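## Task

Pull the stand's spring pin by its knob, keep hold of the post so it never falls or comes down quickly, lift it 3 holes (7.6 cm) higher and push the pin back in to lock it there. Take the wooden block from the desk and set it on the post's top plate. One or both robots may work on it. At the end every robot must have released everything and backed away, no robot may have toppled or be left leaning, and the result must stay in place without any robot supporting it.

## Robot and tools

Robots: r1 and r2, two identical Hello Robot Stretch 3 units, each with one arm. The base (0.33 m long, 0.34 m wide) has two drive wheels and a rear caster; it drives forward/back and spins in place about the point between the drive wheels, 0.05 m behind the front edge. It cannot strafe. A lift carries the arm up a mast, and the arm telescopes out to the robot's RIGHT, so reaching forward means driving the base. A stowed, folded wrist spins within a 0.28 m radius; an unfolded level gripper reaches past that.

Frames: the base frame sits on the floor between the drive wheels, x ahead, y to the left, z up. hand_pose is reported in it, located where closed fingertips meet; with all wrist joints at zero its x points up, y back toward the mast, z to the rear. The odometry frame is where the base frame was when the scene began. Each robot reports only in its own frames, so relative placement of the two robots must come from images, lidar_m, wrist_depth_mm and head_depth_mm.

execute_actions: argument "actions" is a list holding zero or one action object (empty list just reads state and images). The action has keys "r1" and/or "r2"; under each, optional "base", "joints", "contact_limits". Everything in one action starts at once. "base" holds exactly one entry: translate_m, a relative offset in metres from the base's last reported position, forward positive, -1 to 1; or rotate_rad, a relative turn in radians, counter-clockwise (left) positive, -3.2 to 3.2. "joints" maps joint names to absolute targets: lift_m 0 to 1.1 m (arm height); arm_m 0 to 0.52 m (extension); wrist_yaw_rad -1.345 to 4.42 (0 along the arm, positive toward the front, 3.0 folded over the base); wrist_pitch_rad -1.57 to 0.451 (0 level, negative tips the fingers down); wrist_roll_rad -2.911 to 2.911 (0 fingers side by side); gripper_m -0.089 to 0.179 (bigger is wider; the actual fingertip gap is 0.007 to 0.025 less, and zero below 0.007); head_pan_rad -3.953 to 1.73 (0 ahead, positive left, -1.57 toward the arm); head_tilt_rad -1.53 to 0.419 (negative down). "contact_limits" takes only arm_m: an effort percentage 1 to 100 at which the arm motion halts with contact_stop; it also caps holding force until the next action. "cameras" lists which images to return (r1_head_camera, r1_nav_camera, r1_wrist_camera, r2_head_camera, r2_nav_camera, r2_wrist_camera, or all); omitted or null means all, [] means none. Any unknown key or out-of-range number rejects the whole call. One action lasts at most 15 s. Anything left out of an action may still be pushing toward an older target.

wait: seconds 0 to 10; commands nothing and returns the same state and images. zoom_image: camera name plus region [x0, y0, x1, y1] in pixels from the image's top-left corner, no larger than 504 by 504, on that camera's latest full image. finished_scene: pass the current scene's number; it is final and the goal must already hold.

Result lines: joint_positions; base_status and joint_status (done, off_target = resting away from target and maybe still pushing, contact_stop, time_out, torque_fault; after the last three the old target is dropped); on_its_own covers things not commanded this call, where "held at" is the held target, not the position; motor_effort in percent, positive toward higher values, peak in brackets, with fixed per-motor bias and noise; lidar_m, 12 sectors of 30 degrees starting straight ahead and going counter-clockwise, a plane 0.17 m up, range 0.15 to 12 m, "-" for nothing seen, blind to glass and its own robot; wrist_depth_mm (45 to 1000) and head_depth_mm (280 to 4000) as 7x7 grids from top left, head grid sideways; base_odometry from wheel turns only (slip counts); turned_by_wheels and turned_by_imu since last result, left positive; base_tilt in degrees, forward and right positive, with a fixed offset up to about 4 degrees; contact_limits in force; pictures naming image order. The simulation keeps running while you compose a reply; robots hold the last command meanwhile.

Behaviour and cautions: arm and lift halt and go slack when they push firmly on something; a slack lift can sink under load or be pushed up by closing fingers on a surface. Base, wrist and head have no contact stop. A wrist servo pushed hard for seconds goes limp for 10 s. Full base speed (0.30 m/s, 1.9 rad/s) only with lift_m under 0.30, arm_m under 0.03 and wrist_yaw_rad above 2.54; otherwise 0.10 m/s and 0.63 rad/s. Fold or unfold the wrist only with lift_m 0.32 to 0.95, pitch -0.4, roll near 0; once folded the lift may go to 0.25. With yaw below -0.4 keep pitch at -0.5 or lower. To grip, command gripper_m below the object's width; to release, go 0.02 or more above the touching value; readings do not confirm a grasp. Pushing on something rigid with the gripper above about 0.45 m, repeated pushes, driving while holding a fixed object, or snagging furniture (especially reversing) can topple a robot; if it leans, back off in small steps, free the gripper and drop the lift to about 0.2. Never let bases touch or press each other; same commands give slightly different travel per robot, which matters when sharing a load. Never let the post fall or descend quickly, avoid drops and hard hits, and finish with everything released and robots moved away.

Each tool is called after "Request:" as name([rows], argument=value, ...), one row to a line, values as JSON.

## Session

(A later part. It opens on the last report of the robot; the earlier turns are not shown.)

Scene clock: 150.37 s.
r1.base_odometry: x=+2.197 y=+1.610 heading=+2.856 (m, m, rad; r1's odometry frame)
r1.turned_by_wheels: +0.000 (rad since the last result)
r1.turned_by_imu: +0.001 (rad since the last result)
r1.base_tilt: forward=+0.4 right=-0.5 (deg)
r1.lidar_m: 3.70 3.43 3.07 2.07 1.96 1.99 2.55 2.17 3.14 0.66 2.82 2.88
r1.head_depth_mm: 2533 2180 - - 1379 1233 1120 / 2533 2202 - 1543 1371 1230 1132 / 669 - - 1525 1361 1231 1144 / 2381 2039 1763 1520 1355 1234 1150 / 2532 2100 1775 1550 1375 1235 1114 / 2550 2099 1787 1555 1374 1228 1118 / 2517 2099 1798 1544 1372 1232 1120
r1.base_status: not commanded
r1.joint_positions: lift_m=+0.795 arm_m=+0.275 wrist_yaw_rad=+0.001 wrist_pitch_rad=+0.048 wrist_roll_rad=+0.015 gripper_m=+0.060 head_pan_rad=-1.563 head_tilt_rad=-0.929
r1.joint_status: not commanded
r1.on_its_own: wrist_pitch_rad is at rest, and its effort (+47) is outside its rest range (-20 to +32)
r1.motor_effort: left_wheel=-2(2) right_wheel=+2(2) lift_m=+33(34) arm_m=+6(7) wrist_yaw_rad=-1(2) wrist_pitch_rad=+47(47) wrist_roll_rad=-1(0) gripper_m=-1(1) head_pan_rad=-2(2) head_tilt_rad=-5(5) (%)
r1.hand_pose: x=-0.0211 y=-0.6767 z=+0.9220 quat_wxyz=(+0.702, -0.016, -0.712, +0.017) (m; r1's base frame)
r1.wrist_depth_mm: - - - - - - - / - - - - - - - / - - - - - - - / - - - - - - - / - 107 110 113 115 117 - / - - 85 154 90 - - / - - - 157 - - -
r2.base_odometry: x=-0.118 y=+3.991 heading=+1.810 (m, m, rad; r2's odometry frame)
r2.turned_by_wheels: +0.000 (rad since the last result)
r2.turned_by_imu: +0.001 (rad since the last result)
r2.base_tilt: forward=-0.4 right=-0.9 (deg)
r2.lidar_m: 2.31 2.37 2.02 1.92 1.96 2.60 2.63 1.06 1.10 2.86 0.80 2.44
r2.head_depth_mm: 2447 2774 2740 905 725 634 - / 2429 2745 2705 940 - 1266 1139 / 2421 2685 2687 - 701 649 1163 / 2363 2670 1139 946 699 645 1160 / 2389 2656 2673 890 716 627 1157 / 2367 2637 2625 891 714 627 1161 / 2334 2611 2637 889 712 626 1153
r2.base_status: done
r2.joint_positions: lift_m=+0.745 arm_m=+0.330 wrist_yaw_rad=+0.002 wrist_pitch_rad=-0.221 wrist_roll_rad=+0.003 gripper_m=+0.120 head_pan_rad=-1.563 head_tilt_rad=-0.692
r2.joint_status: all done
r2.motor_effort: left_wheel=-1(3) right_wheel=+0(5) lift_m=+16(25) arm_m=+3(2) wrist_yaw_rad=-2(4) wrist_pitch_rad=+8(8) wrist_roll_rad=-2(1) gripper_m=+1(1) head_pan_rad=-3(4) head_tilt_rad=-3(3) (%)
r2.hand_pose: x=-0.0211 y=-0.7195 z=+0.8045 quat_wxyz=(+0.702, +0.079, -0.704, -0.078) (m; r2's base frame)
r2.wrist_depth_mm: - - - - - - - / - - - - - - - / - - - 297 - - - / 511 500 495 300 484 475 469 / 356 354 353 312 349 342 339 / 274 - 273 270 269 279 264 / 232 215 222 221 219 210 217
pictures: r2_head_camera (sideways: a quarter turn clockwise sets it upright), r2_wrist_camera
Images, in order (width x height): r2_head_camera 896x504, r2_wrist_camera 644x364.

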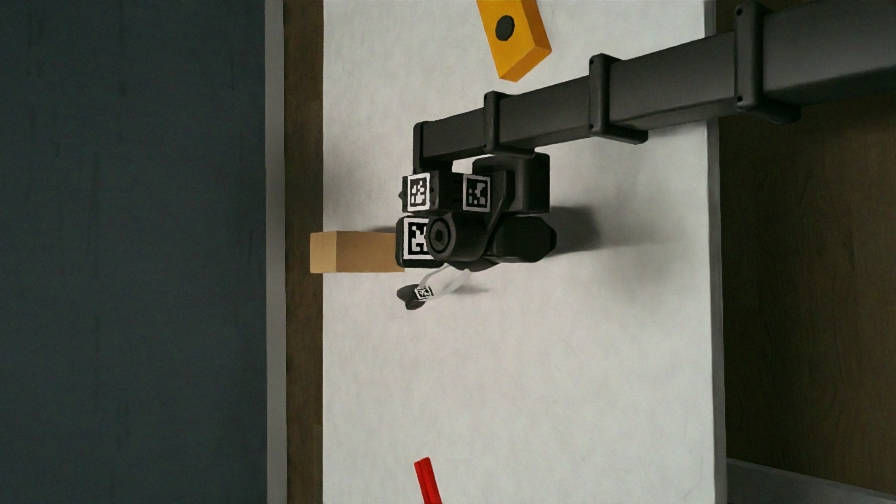

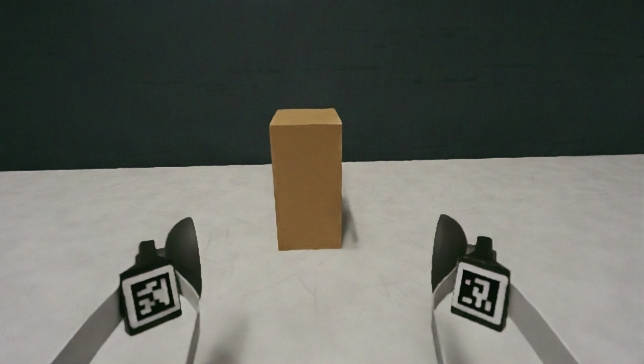

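Request:
execute_actions([
  {"r2":{"base":{"translate_m":0.006},"joints":{"arm_m":0.495}}},
], cameras=["r2_wrist_camera"])

Request:
execute_actions([
  {"r2":{"joints":{"gripper_m":-0.015}}},
], cameras=["r2_wrist_camera"])

Request:
execute_actions([
  {"r2":{"joints":{"lift_m":0.80}}},
], cameras=["r2_wrist_camera"])

Scene clock: 155.63 s.
r1.base_odometry: x=+2.197 y=+1.610 heading=+2.856 (m, m, rad; r1's odometry frame)
r1.turned_by_wheels: +0.000 (rad since the last result)
r1.turned_by_imu: +0.001 (rad since the last result)
r1.base_tilt: forward=+0.4 right=-0.6 (deg)
r1.lidar_m: 3.70 3.46 3.09 2.07 1.96 1.99 2.56 2.17 3.16 0.66 2.83 2.87
r1.head_depth_mm: 2534 2165 - - 1374 1229 1112 / 2529 2198 - 1551 1376 1234 1130 / 669 - - 1522 1357 1231 1138 / 2368 2026 1789 1520 1357 1229 1149 / 2504 2101 1780 1546 1378 1234 1118 / 2529 2087 1786 1546 1375 1234 1123 / 2509 2085 1785 1546 1366 1229 1118
r1.base_status: not commanded
r1.joint_positions: lift_m=+0.795 arm_m=+0.275 wrist_yaw_rad=+0.001 wrist_pitch_rad=+0.048 wrist_roll_rad=+0.015 gripper_m=+0.060 head_pan_rad=-1.563 head_tilt_rad=-0.929
r1.joint_status: not commanded
r1.on_its_own: wrist_pitch_rad is at rest, and its effort (+47) is outside its rest range (-20 to +32)
r1.motor_effort: left_wheel=-2(2) right_wheel=+2(2) lift_m=+34(34) arm_m=+6(6) wrist_yaw_rad=-1(0) wrist_pitch_rad=+47(47) wrist_roll_rad=+0(0) gripper_m=+1(0) head_pan_rad=-2(2) head_tilt_rad=-5(6) (%)
r1.hand_pose: x=-0.0211 y=-0.6767 z=+0.9220 quat_wxyz=(+0.702, -0.016, -0.712, +0.017) (m; r1's base frame)
r1.wrist_depth_mm: - - - - - - - / - - - - - - - / - - - - - - - / - - - - - - - / - 108 110 112 114 117 - / - - 85 154 90 - - / - - - 157 - - -
r2.base_odometry: x=-0.120 y=+3.996 heading=+1.810 (m, m, rad; r2's odometry frame)
r2.turned_by_wheels: +0.000 (rad since the last result)
r2.turned_by_imu: +0.000 (rad since the last result)
r2.base_tilt: forward=-0.5 right=-0.8 (deg)
r2.lidar_m: 2.31 2.36 2.02 1.92 1.96 2.59 2.64 1.07 1.12 2.85 0.80 2.43
r2.head_depth_mm: 2424 2706 2695 906 724 652 - / 2409 2735 2692 936 - 1262 1169 / 2411 2696 2903 854 717 646 1161 / 2411 2660 2851 865 719 644 1161 / 2382 2647 2654 890 717 627 1162 / 2365 2638 2664 890 715 627 1153 / 2358 2616 2648 886 710 624 1142
r2.base_status: done
r2.joint_positions: lift_m=+0.745 arm_m=+0.495 wrist_yaw_rad=+0.001 wrist_pitch_rad=-0.221 wrist_roll_rad=+0.003 gripper_m=+0.120 head_pan_rad=-1.563 head_tilt_rad=-0.692
r2.joint_status: all done
r2.motor_effort: left_wheel=-1(2) right_wheel=+1(5) lift_m=+16(16) arm_m=+3(3) wrist_yaw_rad=-2(3) wrist_pitch_rad=+8(8) wrist_roll_rad=-1(1) gripper_m=+0(0) head_pan_rad=-4(2) head_tilt_rad=-3(4) (%)
r2.hand_pose: x=-0.0211 y=-0.8845 z=+0.8045 quat_wxyz=(+0.702, +0.079, -0.704, -0.078) (m; r2's base frame)
r2.wrist_depth_mm: - - - - - - - / - - - - - - - / - - - - - - - / - - - 152 - - - / 357 355 124 124 326 342 334 / 274 - 250 132 256 277 266 / 232 214 208 142 218 211 216
pictures: r2_wrist_camera
Images, in order (width x height): r2_wrist_camera 644x364.

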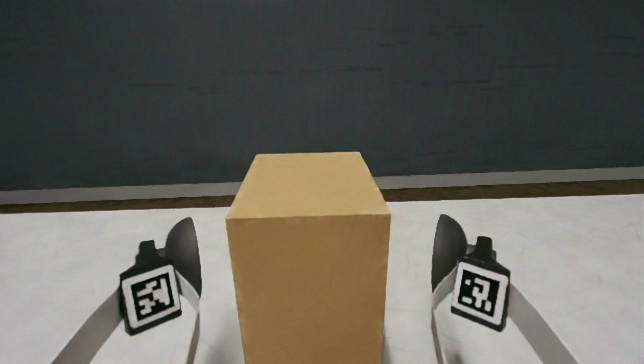

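Scene clock: 157.47 s.
r1.base_odometry: x=+2.197 y=+1.610 heading=+2.856 (m, m, rad; r1's odometry frame)
r1.turned_by_wheels: +0.000 (rad since the last result)
r1.turned_by_imu: +0.000 (rad since the last result)
r1.base_tilt: forward=+0.3 right=-0.6 (deg)
r1.lidar_m: 3.70 3.45 3.09 2.07 1.96 1.99 2.57 2.17 3.15 0.66 2.83 2.86
r1.head_depth_mm: 2525 2169 - - 1366 1230 1114 / 2513 2193 - 1556 1375 1233 1137 / 670 - - 1522 1362 1229 1142 / 2389 2047 1778 1519 1357 1225 1147 / 2525 2110 1773 1551 1372 1233 1121 / 2553 2082 1784 1557 1367 1234 1122 / 2490 2094 1776 1552 1367 1236 1116
r1.base_status: not commanded
r1.joint_positions: lift_m=+0.795 arm_m=+0.275 wrist_yaw_rad=+0.001 wrist_pitch_rad=+0.048 wrist_roll_rad=+0.015 gripper_m=+0.060 head_pan_rad=-1.563 head_tilt_rad=-0.929
r1.joint_status: not commanded
r1.on_its_own: wrist_pitch_rad is at rest, and its effort (+47) is outside its rest range (-20 to +32)
r1.motor_effort: left_wheel=-2(2) right_wheel=+2(2) lift_m=+34(34) arm_m=+6(6) wrist_yaw_rad=-1(1) wrist_pitch_rad=+47(47) wrist_roll_rad=+0(0) gripper_m=+0(1) head_pan_rad=-2(2) head_tilt_rad=-6(6) (%)
r1.hand_pose: x=-0.0211 y=-0.6767 z=+0.9220 quat_wxyz=(+0.702, -0.016, -0.712, +0.017) (m; r1's base frame)
r1.wrist_depth_mm: - - - - - - - / - - - - - - - / - - - - - - - / - - - - - - - / - 108 110 112 114 117 - / - - 85 154 90 - - / - - - 158 - - -
r2.base_odometry: x=-0.120 y=+3.996 heading=+1.810 (m, m, rad; r2's odometry frame)
r2.turned_by_wheels: +0.000 (rad since the last result)
r2.turned_by_imu: +0.000 (rad since the last result)
r2.base_tilt: forward=-0.5 right=-0.9 (deg)
r2.lidar_m: 2.30 2.37 2.02 1.91 1.97 2.60 2.64 1.06 1.12 2.86 0.80 2.44
r2.head_depth_mm: 2432 2720 2728 905 726 649 - / 2446 2705 2683 936 - 1275 1167 / 2396 2731 2903 854 720 647 1163 / 2371 2672 2847 862 717 644 1163 / 2379 2652 2668 892 719 627 1161 / 2379 2614 2635 892 714 628 1160 / 2359 2618 2616 885 713 625 1150
r2.base_status: not commanded
r2.joint_positions: lift_m=+0.745 arm_m=+0.495 wrist_yaw_rad=+0.002 wrist_pitch_rad=-0.221 wrist_roll_rad=+0.003 gripper_m=-0.014 head_pan_rad=-1.563 head_tilt_rad=-0.692
r2.joint_status: all done
r2.motor_effort: left_wheel=-1(1) right_wheel=-1(1) lift_m=+16(16) arm_m=+3(4) wrist_yaw_rad=-4(3) wrist_pitch_rad=+8(8) wrist_roll_rad=-1(1) gripper_m=-29(100) head_pan_rad=-2(2) head_tilt_rad=-4(4) (%)
r2.hand_pose: x=-0.0209 y=-0.8845 z=+0.8045 quat_wxyz=(+0.702, +0.079, -0.704, -0.078) (m; r2's base frame)
r2.wrist_depth_mm: - - - - - - - / - - - - - - - / - - - - - - - / - - - 152 - - - / 356 356 125 123 326 340 339 / 275 277 130 131 132 266 265 / 223 223 211 141 211 217 216
pictures: r2_wrist_camera
Images, in order (width x height): r2_wrist_camera 644x364.

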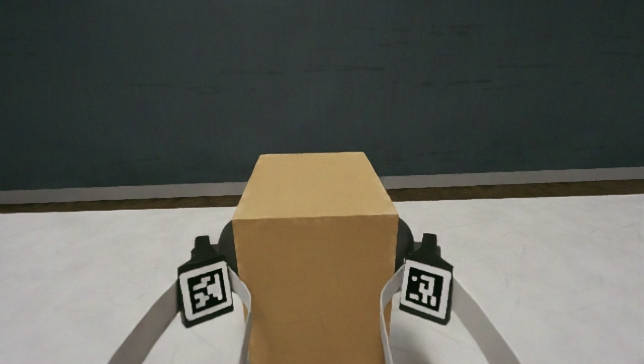

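Scene clock: 158.80 s.
r1.base_odometry: x=+2.197 y=+1.610 heading=+2.856 (m, m, rad; r1's odometry frame)
r1.turned_by_wheels: +0.000 (rad since the last result)
r1.turned_by_imu: +0.000 (rad since the last result)
r1.base_tilt: forward=+0.3 right=-0.7 (deg)
r1.lidar_m: 3.69 3.45 3.07 2.07 1.96 1.99 2.56 2.17 3.14 0.66 2.83 2.87
r1.head_depth_mm: 2503 2169 - - 1377 1232 1116 / 2537 2195 - 1540 1372 1231 1131 / 669 - - 1525 1360 1232 1136 / 2386 2025 1781 1521 1352 1232 1148 / 2534 2089 1773 1545 1370 1226 1121 / 2523 2101 1782 1539 1369 1233 1116 / 2514 2084 1781 1558 1376 1227 1121
r1.base_status: not commanded
r1.joint_positions: lift_m=+0.795 arm_m=+0.275 wrist_yaw_rad=+0.001 wrist_pitch_rad=+0.048 wrist_roll_rad=+0.015 gripper_m=+0.060 head_pan_rad=-1.563 head_tilt_rad=-0.929
r1.joint_status: not commanded
r1.on_its_own: wrist_pitch_rad is at rest, and its effort (+47) is outside its rest range (-20 to +32)
r1.motor_effort: left_wheel=-2(2) right_wheel=+1(2) lift_m=+34(34) arm_m=+7(6) wrist_yaw_rad=+0(1) wrist_pitch_rad=+47(47) wrist_roll_rad=+0(0) gripper_m=-1(1) head_pan_rad=-2(2) head_tilt_rad=-5(7) (%)
r1.hand_pose: x=-0.0211 y=-0.6767 z=+0.9220 quat_wxyz=(+0.702, -0.016, -0.712, +0.017) (m; r1's base frame)
r1.wrist_depth_mm: - - - - - - - / - - - - - - - / - - - - - - - / - - - - - - - / - 107 110 112 114 117 - / - - 85 154 90 - - / - - - 157 - - -
r2.base_odometry: x=-0.120 y=+3.996 heading=+1.810 (m, m, rad; r2's odometry frame)
r2.turned_by_wheels: +0.000 (rad since the last result)
r2.turned_by_imu: +0.000 (rad since the last result)
r2.base_tilt: forward=-0.5 right=-0.8 (deg)
r2.lidar_m: 2.30 2.36 2.02 1.92 1.97 2.60 2.64 1.06 1.12 2.85 0.80 2.43
r2.head_depth_mm: 2431 2719 2696 904 746 - - / 2398 2715 2820 - 701 1270 1171 / 2388 2683 - 883 719 647 1164 / 2401 2695 2864 897 717 644 1164 / 2392 2672 2679 891 717 630 1157 / 2358 2640 2604 888 716 628 1157 / 2365 2614 2647 886 712 625 1147
r2.base_status: not commanded
r2.joint_positions: lift_m=+0.800 arm_m=+0.495 wrist_yaw_rad=+0.002 wrist_pitch_rad=-0.245 wrist_roll_rad=+0.003 gripper_m=-0.007 head_pan_rad=-1.563 head_tilt_rad=-0.692
r2.joint_status: all done
r2.on_its_own: gripper_m is held at -0.008, not at your -0.015, by its stall guard, which is still easing
r2.motor_effort: left_wheel=-1(0) right_wheel=+0(0) lift_m=+29(34) arm_m=+3(3) wrist_yaw_rad=-4(3) wrist_pitch_rad=+17(18) wrist_roll_rad=-1(1) gripper_m=-27(29) head_pan_rad=-2(4) head_tilt_rad=-4(3) (%)
r2.hand_pose: x=-0.0209 y=-0.8825 z=+0.8527 quat_wxyz=(+0.701, +0.087, -0.703, -0.086) (m; r2's base frame)
r2.wrist_depth_mm: - - - - - - - / - - - - - - - / - - - - - - - / - - - 156 - - - / - - 125 124 406 422 424 / 343 342 130 131 134 335 331 / 283 282 270 140 269 275 275
pictures: r2_wrist_camera
Images, in order (width x height): r2_wrist_camera 644x364.

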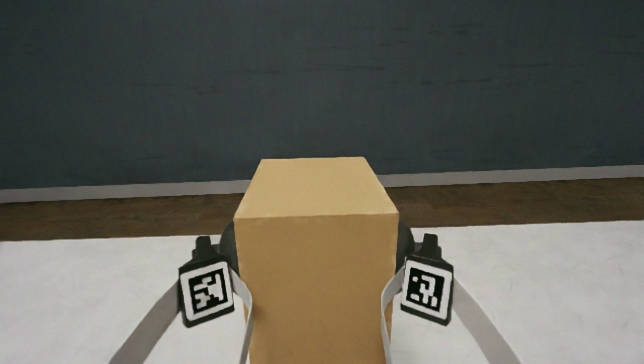

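Request:
execute_actions([
  {"r2":{"base":{"rotate_rad":-0.067},"joints":{"arm_m":0.01}}},
], cameras=[])

Request:
execute_actions([
  {"r2":{"base":{"translate_m":-1},"joints":{"lift_m":1.01}}},
], cameras=["r2_nav_camera"])

Request:
execute_actions([
  {"r2":{"base":{"translate_m":-1}}},
], cameras=[])

Request:
execute_actions([
  {"r2":{"base":{"translate_m":-0.214}}},
], cameras=[])

Request:
execute_actions([
  {"r2":{"base":{"rotate_rad":-0.433}}},
], cameras=["r2_head_camera","r2_wrist_camera","r1_wrist_camera"])

Scene clock: 170.17 s.
r1.base_odometry: x=+2.197 y=+1.610 heading=+2.856 (m, m, rad; r1's odometry frame)
r1.turned_by_wheels: +0.000 (rad since the last result)
r1.turned_by_imu: +0.002 (rad since the last result)
r1.base_tilt: forward=+0.5 right=-0.5 (deg)
r1.lidar_m: 3.70 3.45 3.07 2.07 1.96 1.99 2.56 2.17 3.14 0.66 2.82 2.88
r1.head_depth_mm: 2512 2159 - - 1365 1235 1119 / 2518 2184 - 1554 1372 1227 1131 / 669 - - 1519 1357 1234 1142 / 2398 2058 1775 1527 1356 1233 1146 / 2506 2091 1776 1549 1371 1229 1117 / 2545 2097 1774 1547 1373 1228 1116 / 2510 2093 1779 1553 1370 1229 1120
r1.base_status: not commanded
r1.joint_positions: lift_m=+0.795 arm_m=+0.275 wrist_yaw_rad=+0.001 wrist_pitch_rad=+0.048 wrist_roll_rad=+0.015 gripper_m=+0.060 head_pan_rad=-1.563 head_tilt_rad=-0.929
r1.joint_status: not commanded
r1.on_its_own: wrist_pitch_rad is at rest, and its effort (+47) is outside its rest range (-20 to +32)
r1.motor_effort: left_wheel=-2(2) right_wheel=+2(2) lift_m=+34(34) arm_m=+6(7) wrist_yaw_rad=+0(0) wrist_pitch_rad=+47(47) wrist_roll_rad=+0(0) gripper_m=-1(1) head_pan_rad=-2(2) head_tilt_rad=-5(5) (%)
r1.hand_pose: x=-0.0211 y=-0.6767 z=+0.9220 quat_wxyz=(+0.702, -0.016, -0.712, +0.017) (m; r1's base frame)
r1.wrist_depth_mm: - - - - - - - / - - - - - - - / - - - - - - - / - - - - - - - / - 107 110 112 115 117 - / - - 85 154 90 - - / - - - 157 - - -
r2.base_odometry: x=-0.120 y=+3.996 heading=+1.743 (m, m, rad; r2's odometry frame)
r2.turned_by_wheels: -0.067 (rad since the last result)
r2.turned_by_imu: -0.067 (rad since the last result)
r2.base_tilt: forward=-0.6 right=-0.8 (deg)
r2.lidar_m: 2.30 2.33 2.07 1.92 1.94 2.44 2.63 1.09 1.06 2.85 0.80 2.49
r2.head_depth_mm: 2494 2806 1202 903 723 650 - / 2461 2789 1199 905 722 633 - / 2419 2759 1192 900 722 640 - / 2399 2687 2676 897 520 - 1133 / 2391 2672 2667 890 715 625 1160 / 2335 2638 2654 890 714 626 1154 / 2329 2588 2643 888 711 624 1155
r2.base_status: done
r2.joint_positions: lift_m=+0.800 arm_m=+0.010 wrist_yaw_rad=-0.001 wrist_pitch_rad=-0.245 wrist_roll_rad=+0.003 gripper_m=+0.014 head_pan_rad=-1.563 head_tilt_rad=-0.692
r2.joint_status: all done
r2.on_its_own: gripper_m is held at +0.013, not at your -0.015, by its stall guard, which is not easing now
r2.motor_effort: left_wheel=+1(5) right_wheel=-2(8) lift_m=+29(29) arm_m=-3(4) wrist_yaw_rad=+1(2) wrist_pitch_rad=+17(17) wrist_roll_rad=-1(1) gripper_m=-20(20) head_pan_rad=-3(3) head_tilt_rad=-4(4) (%)
r2.hand_pose: x=-0.0217 y=-0.3979 z=+0.8527 quat_wxyz=(+0.701, +0.086, -0.703, -0.087) (m; r2's base frame)
r2.wrist_depth_mm: - - - - - - - / - - - - - - - / - - - - - 926 923 / 612 610 560 157 587 580 579 / 446 439 125 124 408 394 423 / 347 344 130 131 133 336 335 / 285 286 268 140 271 278 278
pictures: none
No camera images: the call's "cameras" was empty. Leave "cameras" out to get every camera's image.

Scene clock: 181.10 s.
r1.base_odometry: x=+2.197 y=+1.610 heading=+2.856 (m, m, rad; r1's odometry frame)
r1.turned_by_wheels: +0.000 (rad since the last result)
r1.turned_by_imu: +0.002 (rad since the last result)
r1.base_tilt: forward=+0.5 right=-0.5 (deg)
r1.lidar_m: 3.68 3.45 3.09 2.07 1.96 1.99 2.56 2.17 2.25 0.66 2.82 2.88
r1.head_depth_mm: 2543 2171 - - 1374 1226 1117 / 2499 2190 - 1546 1379 1230 1124 / 669 - - 1518 1363 1226 1138 / 2393 2022 1779 1519 1354 1235 1148 / 2505 2082 1774 1551 1377 1231 1121 / 2540 2071 1787 1550 1374 1233 1116 / 2514 2095 1771 1550 1376 1230 1119
r1.base_status: not commanded
r1.joint_positions: lift_m=+0.795 arm_m=+0.275 wrist_yaw_rad=+0.001 wrist_pitch_rad=+0.048 wrist_roll_rad=+0.015 gripper_m=+0.060 head_pan_rad=-1.563 head_tilt_rad=-0.929
r1.joint_status: not commanded
r1.on_its_own: wrist_pitch_rad is at rest, and its effort (+47) is outside its rest range (-20 to +32)
r1.motor_effort: left_wheel=-2(2) right_wheel=+2(2) lift_m=+34(34) arm_m=+6(7) wrist_yaw_rad=+0(1) wrist_pitch_rad=+47(47) wrist_roll_rad=+0(1) gripper_m=-1(1) head_pan_rad=-2(2) head_tilt_rad=-6(5) (%)
r1.hand_pose: x=-0.0211 y=-0.6767 z=+0.9220 quat_wxyz=(+0.702, -0.016, -0.712, +0.017) (m; r1's base frame)
r1.wrist_depth_mm: - - - - - - - / - - - - - - - / - - - - - - - / - - - - - - - / - 107 110 112 115 117 - / - - 85 154 90 - - / - - - 158 - - -
r2.base_odometry: x=+0.051 y=+3.011 heading=+1.743 (m, m, rad; r2's odometry frame)
r2.turned_by_wheels: +0.000 (rad since the last result)
r2.turned_by_imu: -0.001 (rad since the last result)
r2.base_tilt: forward=-0.5 right=-0.9 (deg)
r2.lidar_m: 3.28 2.92 1.94 1.80 1.82 2.30 4.89 1.67 3.20 2.98 0.80 1.60
r2.head_depth_mm: 2616 2892 - - - - 1131 / 2567 2893 2793 - - - 1171 / 2498 2865 2977 - - - 1153 / 2480 2822 2942 - 1573 1355 1164 / 2495 2803 2671 1821 1541 1346 1161 / 2446 2715 1177 888 713 1291 1131 / 2432 2697 1175 876 712 1310 1164
r2.base_status: done
r2.joint_positions: lift_m=+1.010 arm_m=+0.010 wrist_yaw_rad=-0.001 wrist_pitch_rad=-0.246 wrist_roll_rad=+0.003 gripper_m=+0.014 head_pan_rad=-1.563 head_tilt_rad=-0.692
r2.joint_status: all done
r2.on_its_own: gripper_m is held at +0.013, not at your -0.015, by its stall guard, which is not easing now
r2.motor_effort: left_wheel=+2(2) right_wheel=-2(5) lift_m=+29(30) arm_m=-3(3) wrist_yaw_rad=+0(0) wrist_pitch_rad=+18(18) wrist_roll_rad=-1(1) gripper_m=-20(19) head_pan_rad=-4(4) head_tilt_rad=-4(4) (%)
r2.hand_pose: x=-0.0217 y=-0.3979 z=+1.0625 quat_wxyz=(+0.701, +0.086, -0.703, -0.088) (m; r2's base frame)
r2.wrist_depth_mm: - - - - - - - / - - - - - - - / - - - - - - - / - - - 156 - - - / 877 864 125 124 - - - / 681 683 130 131 133 - - / 553 548 517 140 - - -
pictures: r2_nav_camera (sideways: a quarter turn counterclockwise sets it upright)
Images, in order (width x height): r2_nav_camera 672x504.

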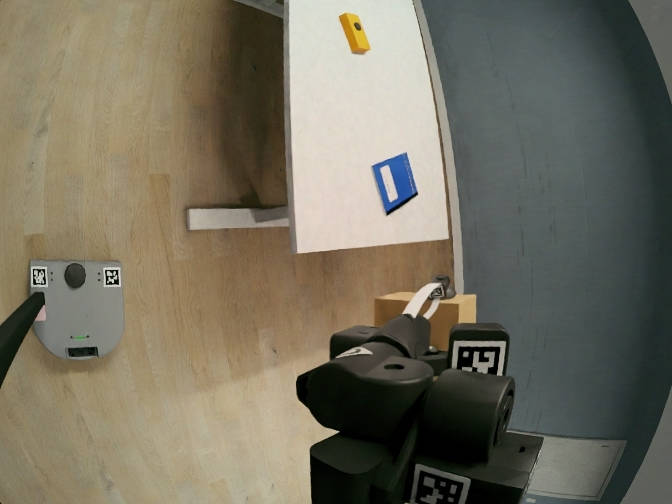

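Scene clock: 192.07 s.
r1.base_odometry: x=+2.197 y=+1.610 heading=+2.856 (m, m, rad; r1's odometry frame)
r1.turned_by_wheels: +0.000 (rad since the last result)
r1.turned_by_imu: +0.002 (rad since the last result)
r1.base_tilt: forward=+0.6 right=-0.6 (deg)
r1.lidar_m: 3.70 3.46 3.08 2.07 1.96 1.98 2.57 2.17 4.47 0.66 2.82 2.87
r1.head_depth_mm: 2532 2161 - - 1369 1235 1114 / 2532 2201 - 1551 1374 1235 1135 / 668 - - 1521 1357 1235 1140 / 2387 2032 1746 1520 1356 1229 1152 / 2501 2085 1781 1559 1380 1232 1122 / 2521 2094 1791 1550 1372 1234 1120 / 2504 2096 1767 1549 1372 1235 1119
r1.base_status: not commanded
r1.joint_positions: lift_m=+0.795 arm_m=+0.275 wrist_yaw_rad=+0.001 wrist_pitch_rad=+0.048 wrist_roll_rad=+0.015 gripper_m=+0.060 head_pan_rad=-1.563 head_tilt_rad=-0.929
r1.joint_status: not commanded
r1.on_its_own: wrist_pitch_rad is at rest, and its effort (+47) is outside its rest range (-20 to +32)
r1.motor_effort: left_wheel=-2(2) right_wheel=+1(2) lift_m=+34(34) arm_m=+6(6) wrist_yaw_rad=+0(1) wrist_pitch_rad=+47(47) wrist_roll_rad=-1(0) gripper_m=+0(1) head_pan_rad=-2(1) head_tilt_rad=-4(5) (%)
r1.hand_pose: x=-0.0211 y=-0.6767 z=+0.9220 quat_wxyz=(+0.702, -0.016, -0.712, +0.017) (m; r1's base frame)
r1.wrist_depth_mm: - - - - - - - / - - - - 829 - - / - - - - - 650 - / - - - - - - - / - 107 110 112 114 117 - / - - 85 155 90 - - / - - - 158 - - -
r2.base_odometry: x=+0.223 y=+2.026 heading=+1.743 (m, m, rad; r2's odometry frame)
r2.turned_by_wheels: +0.000 (rad since the last result)
r2.turned_by_imu: -0.001 (rad since the last result)
r2.base_tilt: forward=-0.4 right=-0.8 (deg)
r2.lidar_m: 2.56 2.74 1.82 1.68 1.70 2.13 4.48 4.56 0.84 3.09 3.13 1.45
r2.head_depth_mm: 2690 3056 - - - - 1131 / 2672 2981 2867 - - - 1169 / 2624 2994 3051 - - - 1151 / 2616 2960 2936 - 1571 1349 1161 / 2576 2860 2674 2015 1614 1350 1162 / 2514 2841 2638 1981 1617 1346 1160 / 2526 2814 2657 1981 1611 1342 1151
r2.base_status: done
r2.joint_positions: lift_m=+1.010 arm_m=+0.010 wrist_yaw_rad=-0.001 wrist_pitch_rad=-0.246 wrist_roll_rad=+0.003 gripper_m=+0.014 head_pan_rad=-1.563 head_tilt_rad=-0.692
r2.joint_status: not commanded
r2.on_its_own: gripper_m is held at +0.013, not at your -0.015, by its stall guard, which is not easing now
r2.motor_effort: left_wheel=+1(2) right_wheel=-1(5) lift_m=+29(29) arm_m=-3(3) wrist_yaw_rad=+0(1) wrist_pitch_rad=+18(18) wrist_roll_rad=-1(1) gripper_m=-20(20) head_pan_rad=-2(3) head_tilt_rad=-3(3) (%)
r2.hand_pose: x=-0.0217 y=-0.3979 z=+1.0625 quat_wxyz=(+0.701, +0.086, -0.703, -0.088) (m; r2's base frame)
r2.wrist_depth_mm: - - - - - - - / - - - - - - - / - - - - - - 749 / - - - 156 - - - / - - 126 124 - - - / - - 130 132 133 - - / - - - 139 - - -
pictures: none
No camera images: the call's "cameras" was empty. Leave "cameras" out to get every camera's image.

Scene clock: 195.17 s.
r1.base_odometry: x=+2.197 y=+1.610 heading=+2.856 (m, m, rad; r1's odometry frame)
r1.turned_by_wheels: +0.000 (rad since the last result)
r1.turned_by_imu: +0.000 (rad since the last result)
r1.base_tilt: forward=+0.4 right=-0.7 (deg)
r1.lidar_m: 3.70 3.45 3.07 2.07 1.96 2.00 2.56 2.17 4.46 0.66 2.82 2.87
r1.head_depth_mm: 2524 2160 - - 1374 1232 1119 / 2517 2209 - 1546 1375 1234 1133 / 669 - - 1519 1358 1233 1141 / 1339 1743 1622 1524 1350 1230 1144 / 2531 2098 1712 1557 1370 1232 1114 / 2535 2087 1778 1553 1371 1232 1123 / 2493 2074 1792 1553 1371 1235 1120
r1.base_status: not commanded
r1.joint_positions: lift_m=+0.795 arm_m=+0.275 wrist_yaw_rad=+0.001 wrist_pitch_rad=+0.048 wrist_roll_rad=+0.015 gripper_m=+0.060 head_pan_rad=-1.563 head_tilt_rad=-0.929
r1.joint_status: not commanded
r1.on_its_own: wrist_pitch_rad is at rest, and its effort (+47) is outside its rest range (-20 to +32)
r1.motor_effort: left_wheel=-2(2) right_wheel=+1(2) lift_m=+34(34) arm_m=+6(6) wrist_yaw_rad=-2(1) wrist_pitch_rad=+47(47) wrist_roll_rad=+0(0) gripper_m=+0(1) head_pan_rad=-2(2) head_tilt_rad=-6(6) (%)
r1.hand_pose: x=-0.0211 y=-0.6767 z=+0.9220 quat_wxyz=(+0.702, -0.016, -0.712, +0.017) (m; r1's base frame)
r1.wrist_depth_mm: - - 944 836 - - - / - - - 739 525 - - / - - - - 549 - - / - - - - - - - / - 108 110 112 114 117 - / - - 85 154 90 - - / - - - 158 - - -
r2.base_odometry: x=+0.259 y=+1.815 heading=+1.743 (m, m, rad; r2's odometry frame)
r2.turned_by_wheels: +0.000 (rad since the last result)
r2.turned_by_imu: +0.000 (rad since the last result)
r2.base_tilt: forward=-0.6 right=-0.8 (deg)
r2.lidar_m: 2.76 2.69 1.79 1.65 1.67 2.10 4.27 4.30 0.73 3.13 3.15 1.63
r2.head_depth_mm: 2724 3055 - - - - 1134 / 2696 3057 2856 - - - 1162 / 2651 2979 3014 - - - 1150 / 2624 2947 2952 - 1569 1355 1157 / 2600 2905 2664 2013 1609 1349 1163 / 2603 2868 2627 1995 1611 1347 1153 / 2521 2819 2622 1991 1610 1342 1152
r2.base_status: done
r2.joint_positions: lift_m=+1.010 arm_m=+0.010 wrist_yaw_rad=-0.001 wrist_pitch_rad=-0.246 wrist_roll_rad=+0.003 gripper_m=+0.014 head_pan_rad=-1.563 head_tilt_rad=-0.692
r2.joint_status: not commanded
r2.on_its_own: gripper_m is held at +0.013, not at your -0.015, by its stall guard, which is not easing now
r2.motor_effort: left_wheel=+1(2) right_wheel=-2(4) lift_m=+29(29) arm_m=-3(3) wrist_yaw_rad=+1(1) wrist_pitch_rad=+18(18) wrist_roll_rad=-1(1) gripper_m=-19(20) head_pan_rad=-2(3) head_tilt_rad=-4(3) (%)
r2.hand_pose: x=-0.0217 y=-0.3979 z=+1.0625 quat_wxyz=(+0.701, +0.086, -0.703, -0.088) (m; r2's base frame)
r2.wrist_depth_mm: - - - - - - - / - - - - - - - / - - - - - 702 - / - - - 156 - 628 - / - - 125 124 - - 445 / - - 130 131 133 - - / - - - 140 - - -
pictures: none
No camera images: the call's "cameras" was empty. Leave "cameras" out to get every camera's image.

Scene clock: 196.80 s.
r1.base_odometry: x=+2.197 y=+1.610 heading=+2.856 (m, m, rad; r1's odometry frame)
r1.turned_by_wheels: +0.000 (rad since the last result)
r1.turned_by_imu: +0.000 (rad since the last result)
r1.base_tilt: forward=+0.4 right=-0.6 (deg)
r1.lidar_m: 3.69 3.46 3.07 2.07 1.96 1.99 2.57 2.17 4.44 0.66 2.82 2.87
r1.head_depth_mm: 2522 2183 - - 1370 1232 1117 / 2497 2199 - 1543 1376 1229 1135 / 667 - - 1517 1358 1231 1141 / 1362 1741 1654 1516 1363 1225 1152 / 2525 2102 1711 1548 1372 1234 1118 / 2549 2085 1771 1552 1371 1225 1117 / 2509 2085 1785 1551 1370 1235 1116
r1.base_status: not commanded
r1.joint_positions: lift_m=+0.795 arm_m=+0.275 wrist_yaw_rad=+0.001 wrist_pitch_rad=+0.048 wrist_roll_rad=+0.015 gripper_m=+0.060 head_pan_rad=-1.563 head_tilt_rad=-0.929
r1.joint_status: not commanded
r1.on_its_own: wrist_pitch_rad is at rest, and its effort (+47) is outside its rest range (-20 to +32)
r1.motor_effort: left_wheel=-2(2) right_wheel=+2(2) lift_m=+34(34) arm_m=+7(6) wrist_yaw_rad=+0(0) wrist_pitch_rad=+47(47) wrist_roll_rad=+0(0) gripper_m=+1(0) head_pan_rad=-2(2) head_tilt_rad=-6(7) (%)
r1.hand_pose: x=-0.0211 y=-0.6767 z=+0.9220 quat_wxyz=(+0.702, -0.016, -0.712, +0.017) (m; r1's base frame)
r1.wrist_depth_mm: - - - 948 - - - / - - - 467 - - - / - - - - - - - / - - - - - - - / - 108 110 112 115 117 - / - - 85 155 90 - - / - - - 157 - - -
r2.base_odometry: x=+0.259 y=+1.815 heading=+1.310 (m, m, rad; r2's odometry frame)
r2.turned_by_wheels: -0.433 (rad since the last result)
r2.turned_by_imu: -0.441 (rad since the last result)
r2.base_tilt: forward=-0.6 right=-1.0 (deg)
r2.lidar_m: 1.63 4.51 2.42 1.72 1.66 1.70 2.28 4.25 4.39 0.73 3.13 3.19
r2.head_depth_mm: 3775 - - - - - 1134 / 3546 3812 2864 - - - 1163 / 3300 3568 3007 - - - 1155 / 2897 953 800 - 1575 1348 1154 / 2778 3197 2642 1888 1607 1341 1157 / 2754 3032 2650 2006 1617 1341 1156 / 2628 2874 2642 2006 1606 1344 1154
r2.base_status: done
r2.joint_positions: lift_m=+1.010 arm_m=+0.010 wrist_yaw_rad=-0.001 wrist_pitch_rad=-0.246 wrist_roll_rad=+0.003 gripper_m=+0.014 head_pan_rad=-1.563 head_tilt_rad=-0.692
r2.joint_status: not commanded
r2.on_its_own: gripper_m is held at +0.013, not at your -0.015, by its stall guard, which is not easing now
r2.motor_effort: left_wheel=+1(5) right_wheel=-2(4) lift_m=+29(29) arm_m=-3(3) wrist_yaw_rad=+1(1) wrist_pitch_rad=+18(17) wrist_roll_rad=-1(1) gripper_m=-20(20) head_pan_rad=-2(4) head_tilt_rad=-5(3) (%)
r2.hand_pose: x=-0.0217 y=-0.3979 z=+1.0625 quat_wxyz=(+0.701, +0.086, -0.703, -0.088) (m; r2's base frame)
r2.wrist_depth_mm: - - - - - - - / - - - - - - - / - - - 840 - - - / - - - 157 - - - / - - 126 124 - - - / - - 130 131 133 - - / - - - 140 - - -
pictures: r1_wrist_camera, r2_head_camera (sideways: a quarter turn clockwise sets it upright), r2_wrist_camera
Images, in order (width x height): r1_wrist_camera 644x364, r2_head_camera 896x504, r2_wrist_camera 644x364.

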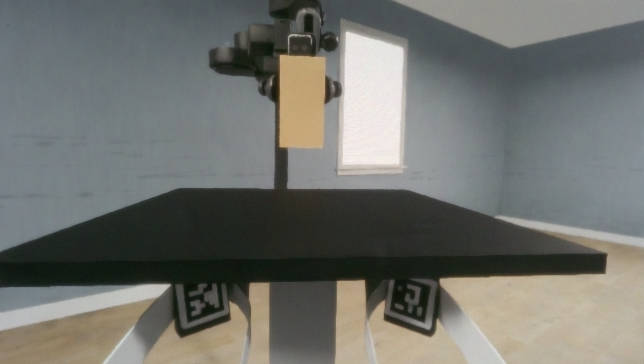

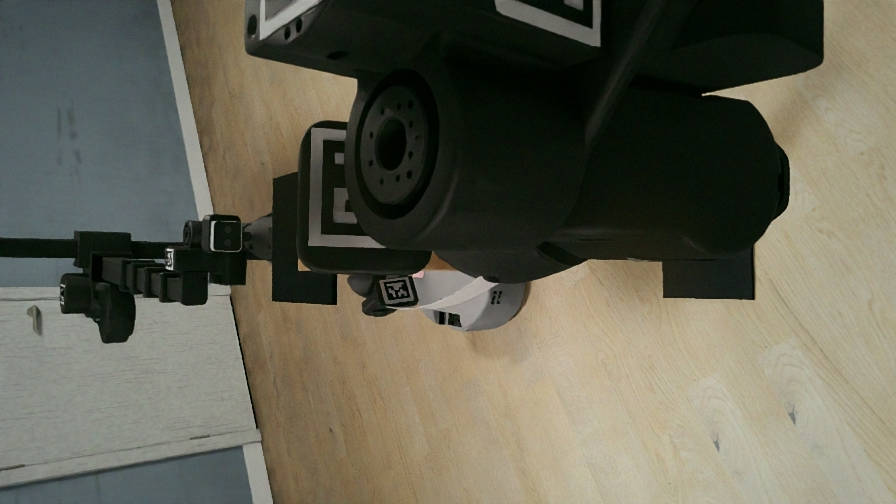

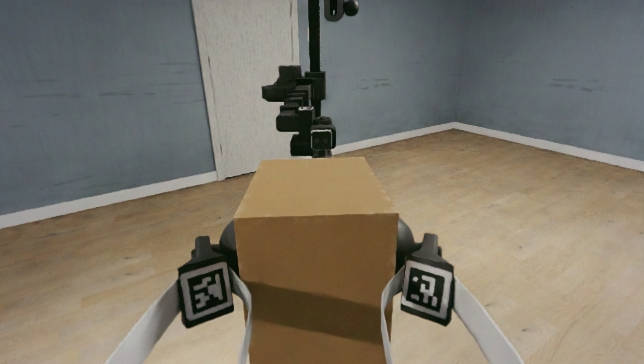

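Request:
execute_actions([
  {"r1":{"joints":{"lift_m":0.81}},"r2":{"joints":{"arm_m":0.335,"wrist_pitch_rad":-0.18}}},
], cameras=["r1_wrist_camera"])

Request:
execute_actions([
  {"r2":{"joints":{"lift_m":0.975}}},
], cameras=["r1_wrist_camera","r2_nav_camera"])

Scene clock: 204.73 s.
r1.base_odometry: x=+2.197 y=+1.610 heading=+2.856 (m, m, rad; r1's odometry frame)
r1.turned_by_wheels: +0.000 (rad since the last result)
r1.turned_by_imu: +0.001 (rad since the last result)
r1.base_tilt: forward=+0.5 right=-0.6 (deg)
r1.lidar_m: 3.69 3.45 3.06 2.07 1.96 1.99 2.57 2.17 4.46 0.66 2.83 2.88
r1.head_depth_mm: 2520 2182 - - 1349 1229 1115 / 2534 1958 - 1552 1377 1233 1132 / 614 - - 1531 1357 1226 1142 / 1366 1748 1665 1523 1361 1230 1148 / 2517 2093 1720 1543 1371 1229 1117 / 2516 2083 1768 1554 1374 1235 1117 / 2510 2082 1779 1562 1382 1227 1119
r1.base_status: not commanded
r1.joint_positions: lift_m=+0.809 arm_m=+0.275 wrist_yaw_rad=+0.001 wrist_pitch_rad=-0.001 wrist_roll_rad=+0.015 gripper_m=+0.060 head_pan_rad=-1.563 head_tilt_rad=-0.929
r1.joint_status: all done
r1.on_its_own: wrist_pitch_rad is at rest, and its effort (+69) is outside its rest range (-20 to +32)
r1.motor_effort: left_wheel=-2(2) right_wheel=+2(2) lift_m=+55(56) arm_m=+6(6) wrist_yaw_rad=-2(1) wrist_pitch_rad=+69(70) wrist_roll_rad=-1(0) gripper_m=-1(1) head_pan_rad=-2(2) head_tilt_rad=-5(6) (%)
r1.hand_pose: x=-0.0211 y=-0.6758 z=+0.9237 quat_wxyz=(+0.702, +0.001, -0.712, +0.000) (m; r1's base frame)
r1.wrist_depth_mm: - - 880 141 - - - / - - - 146 - - - / - - - 151 - - - / - - - - - - - / - 118 121 123 126 128 - / - 84 86 88 91 97 - / - - - 160 - - -
r2.base_odometry: x=+0.259 y=+1.815 heading=+1.310 (m, m, rad; r2's odometry frame)
r2.turned_by_wheels: +0.000 (rad since the last result)
r2.turned_by_imu: +0.001 (rad since the last result)
r2.base_tilt: forward=-0.5 right=-0.9 (deg)
r2.lidar_m: 1.64 4.50 2.42 1.73 1.66 1.70 2.28 4.27 4.39 0.73 3.12 3.20
r2.head_depth_mm: 3680 - 2602 2047 1636 1366 1168 / 3399 3784 2706 2034 1633 1365 1163 / 3157 - 2438 2019 1625 1356 1165 / 2921 907 794 1659 1524 1311 1161 / 2811 3175 2556 1874 1612 1344 1157 / 2754 3015 2610 2000 1610 1344 1154 / 2573 2892 2634 1996 1614 1339 1155
r2.base_status: not commanded
r2.joint_positions: lift_m=+1.010 arm_m=+0.335 wrist_yaw_rad=-0.001 wrist_pitch_rad=-0.231 wrist_roll_rad=+0.003 gripper_m=+0.014 head_pan_rad=-1.563 head_tilt_rad=-0.692
r2.joint_status: wrist_pitch_rad off_target (ended at -0.231, target -0.180); the others done
r2.on_its_own: gripper_m is held at +0.013, not at your -0.015, by its stall guard, which is not easing now
r2.motor_effort: left_wheel=+1(1) right_wheel=-2(2) lift_m=+30(29) arm_m=+3(4) wrist_yaw_rad=+1(1) wrist_pitch_rad=+19(18) wrist_roll_rad=-1(1) gripper_m=-20(20) head_pan_rad=-3(3) head_tilt_rad=-4(4) (%)
r2.hand_pose: x=-0.0217 y=-0.7237 z=+1.0662 quat_wxyz=(+0.702, +0.081, -0.703, -0.082) (m; r2's base frame)
r2.wrist_depth_mm: - - - - - - - / - - - - - - - / - - - - - - - / - - - 156 - - - / - - 126 124 - - - / - - 130 132 133 - - / - - 277 140 265 - -
pictures: r1_wrist_camera
Images, in order (width x height): r1_wrist_camera 644x364.

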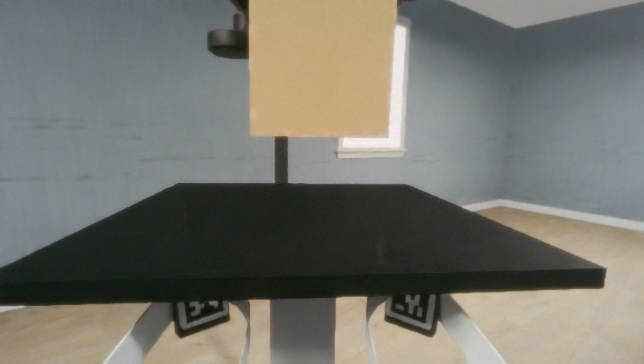

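Scene clock: 205.87 s.
r1.base_odometry: x=+2.197 y=+1.610 heading=+2.856 (m, m, rad; r1's odometry frame)
r1.turned_by_wheels: +0.000 (rad since the last result)
r1.turned_by_imu: +0.000 (rad since the last result)
r1.base_tilt: forward=+0.4 right=-0.5 (deg)
r1.lidar_m: 3.68 3.45 3.06 2.06 1.96 1.99 2.56 2.17 4.45 0.66 2.83 2.87
r1.head_depth_mm: 2527 2185 - - 1348 1235 1114 / 2512 1945 - 1551 1366 1234 1132 / 602 - - 1528 1360 1226 1149 / 1363 1748 1657 1518 1362 1231 1148 / 2545 2086 1701 1551 1377 1234 1116 / 2524 2064 1773 1553 1367 1235 1114 / 2504 2089 1777 1548 1370 1233 1116
r1.base_status: not commanded
r1.joint_positions: lift_m=+0.809 arm_m=+0.275 wrist_yaw_rad=+0.001 wrist_pitch_rad=-0.001 wrist_roll_rad=+0.015 gripper_m=+0.060 head_pan_rad=-1.563 head_tilt_rad=-0.929
r1.joint_status: not commanded
r1.on_its_own: wrist_pitch_rad is at rest, and its effort (+69) is outside its rest range (-20 to +32)
r1.motor_effort: left_wheel=-2(2) right_wheel=+2(2) lift_m=+56(55) arm_m=+7(6) wrist_yaw_rad=+0(0) wrist_pitch_rad=+69(69) wrist_roll_rad=+0(0) gripper_m=+0(0) head_pan_rad=-2(2) head_tilt_rad=-6(6) (%)
r1.hand_pose: x=-0.0211 y=-0.6758 z=+0.9237 quat_wxyz=(+0.702, +0.001, -0.712, +0.000) (m; r1's base frame)
r1.wrist_depth_mm: - - 177 140 187 - - / - - - 144 - - - / - - - 147 - - - / - - 202 152 - - - / - 118 121 123 126 128 - / - 84 86 88 90 97 - / - - - 160 - - -
r2.base_odometry: x=+0.259 y=+1.815 heading=+1.310 (m, m, rad; r2's odometry frame)
r2.turned_by_wheels: +0.000 (rad since the last result)
r2.turned_by_imu: +0.000 (rad since the last result)
r2.base_tilt: forward=-0.5 right=-0.9 (deg)
r2.lidar_m: 1.63 4.52 2.42 1.73 1.66 1.70 2.28 4.25 4.40 0.73 3.12 3.23
r2.head_depth_mm: 3805 - - 2036 1617 1365 1168 / 3527 - 2556 2015 1629 1357 1172 / 3248 - 2438 2029 1616 1360 1168 / 2889 953 1740 1681 1530 1315 1159 / 2781 3207 2581 1879 1606 1351 1162 / 2766 3032 2643 1996 1607 1346 1165 / 2610 2878 2629 2008 1604 1338 1155
r2.base_status: not commanded
r2.joint_positions: lift_m=+0.975 arm_m=+0.335 wrist_yaw_rad=-0.001 wrist_pitch_rad=-0.229 wrist_roll_rad=+0.003 gripper_m=+0.014 head_pan_rad=-1.563 head_tilt_rad=-0.692
r2.joint_status: all done
r2.on_its_own: gripper_m is held at +0.013, not at your -0.015, by its stall guard, which is not easing now
r2.motor_effort: left_wheel=+1(1) right_wheel=-1(1) lift_m=+17(26) arm_m=+3(3) wrist_yaw_rad=+0(0) wrist_pitch_rad=+19(19) wrist_roll_rad=-1(1) gripper_m=-19(20) head_pan_rad=-2(2) head_tilt_rad=-2(2) (%)
r2.hand_pose: x=-0.0217 y=-0.7238 z=+1.0323 quat_wxyz=(+0.702, +0.081, -0.703, -0.082) (m; r2's base frame)
r2.wrist_depth_mm: - - - - - - - / - - - - - - - / - - - 601 - - - / - - - 156 - - - / - - 125 124 - - - / - - 130 132 133 - - / - - 217 140 215 - -
pictures: r1_wrist_camera, r2_nav_camera (sideways: a quarter turn counterclockwise sets it upright)
Images, in order (width x height): r1_wrist_camera 644x364, r2_nav_camera 672x504.

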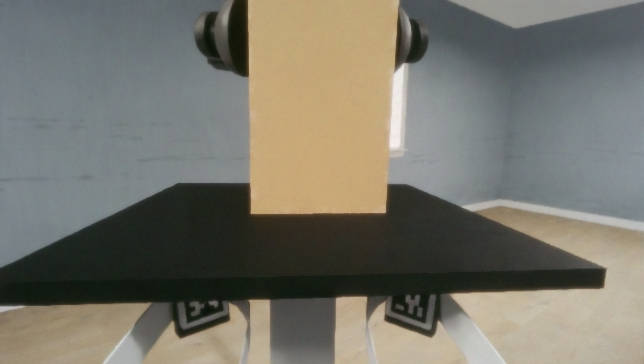

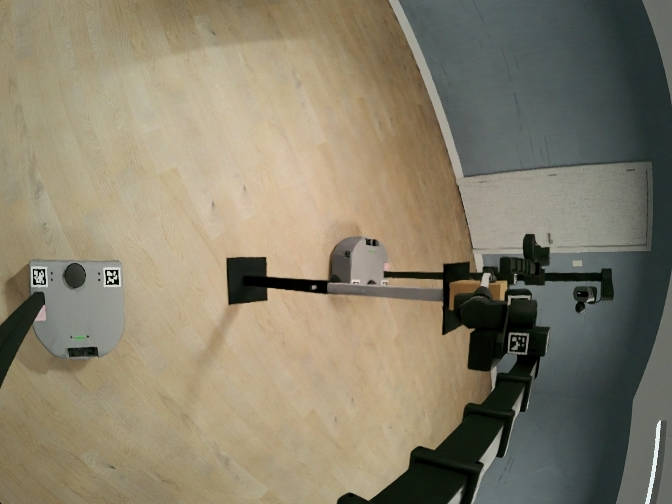

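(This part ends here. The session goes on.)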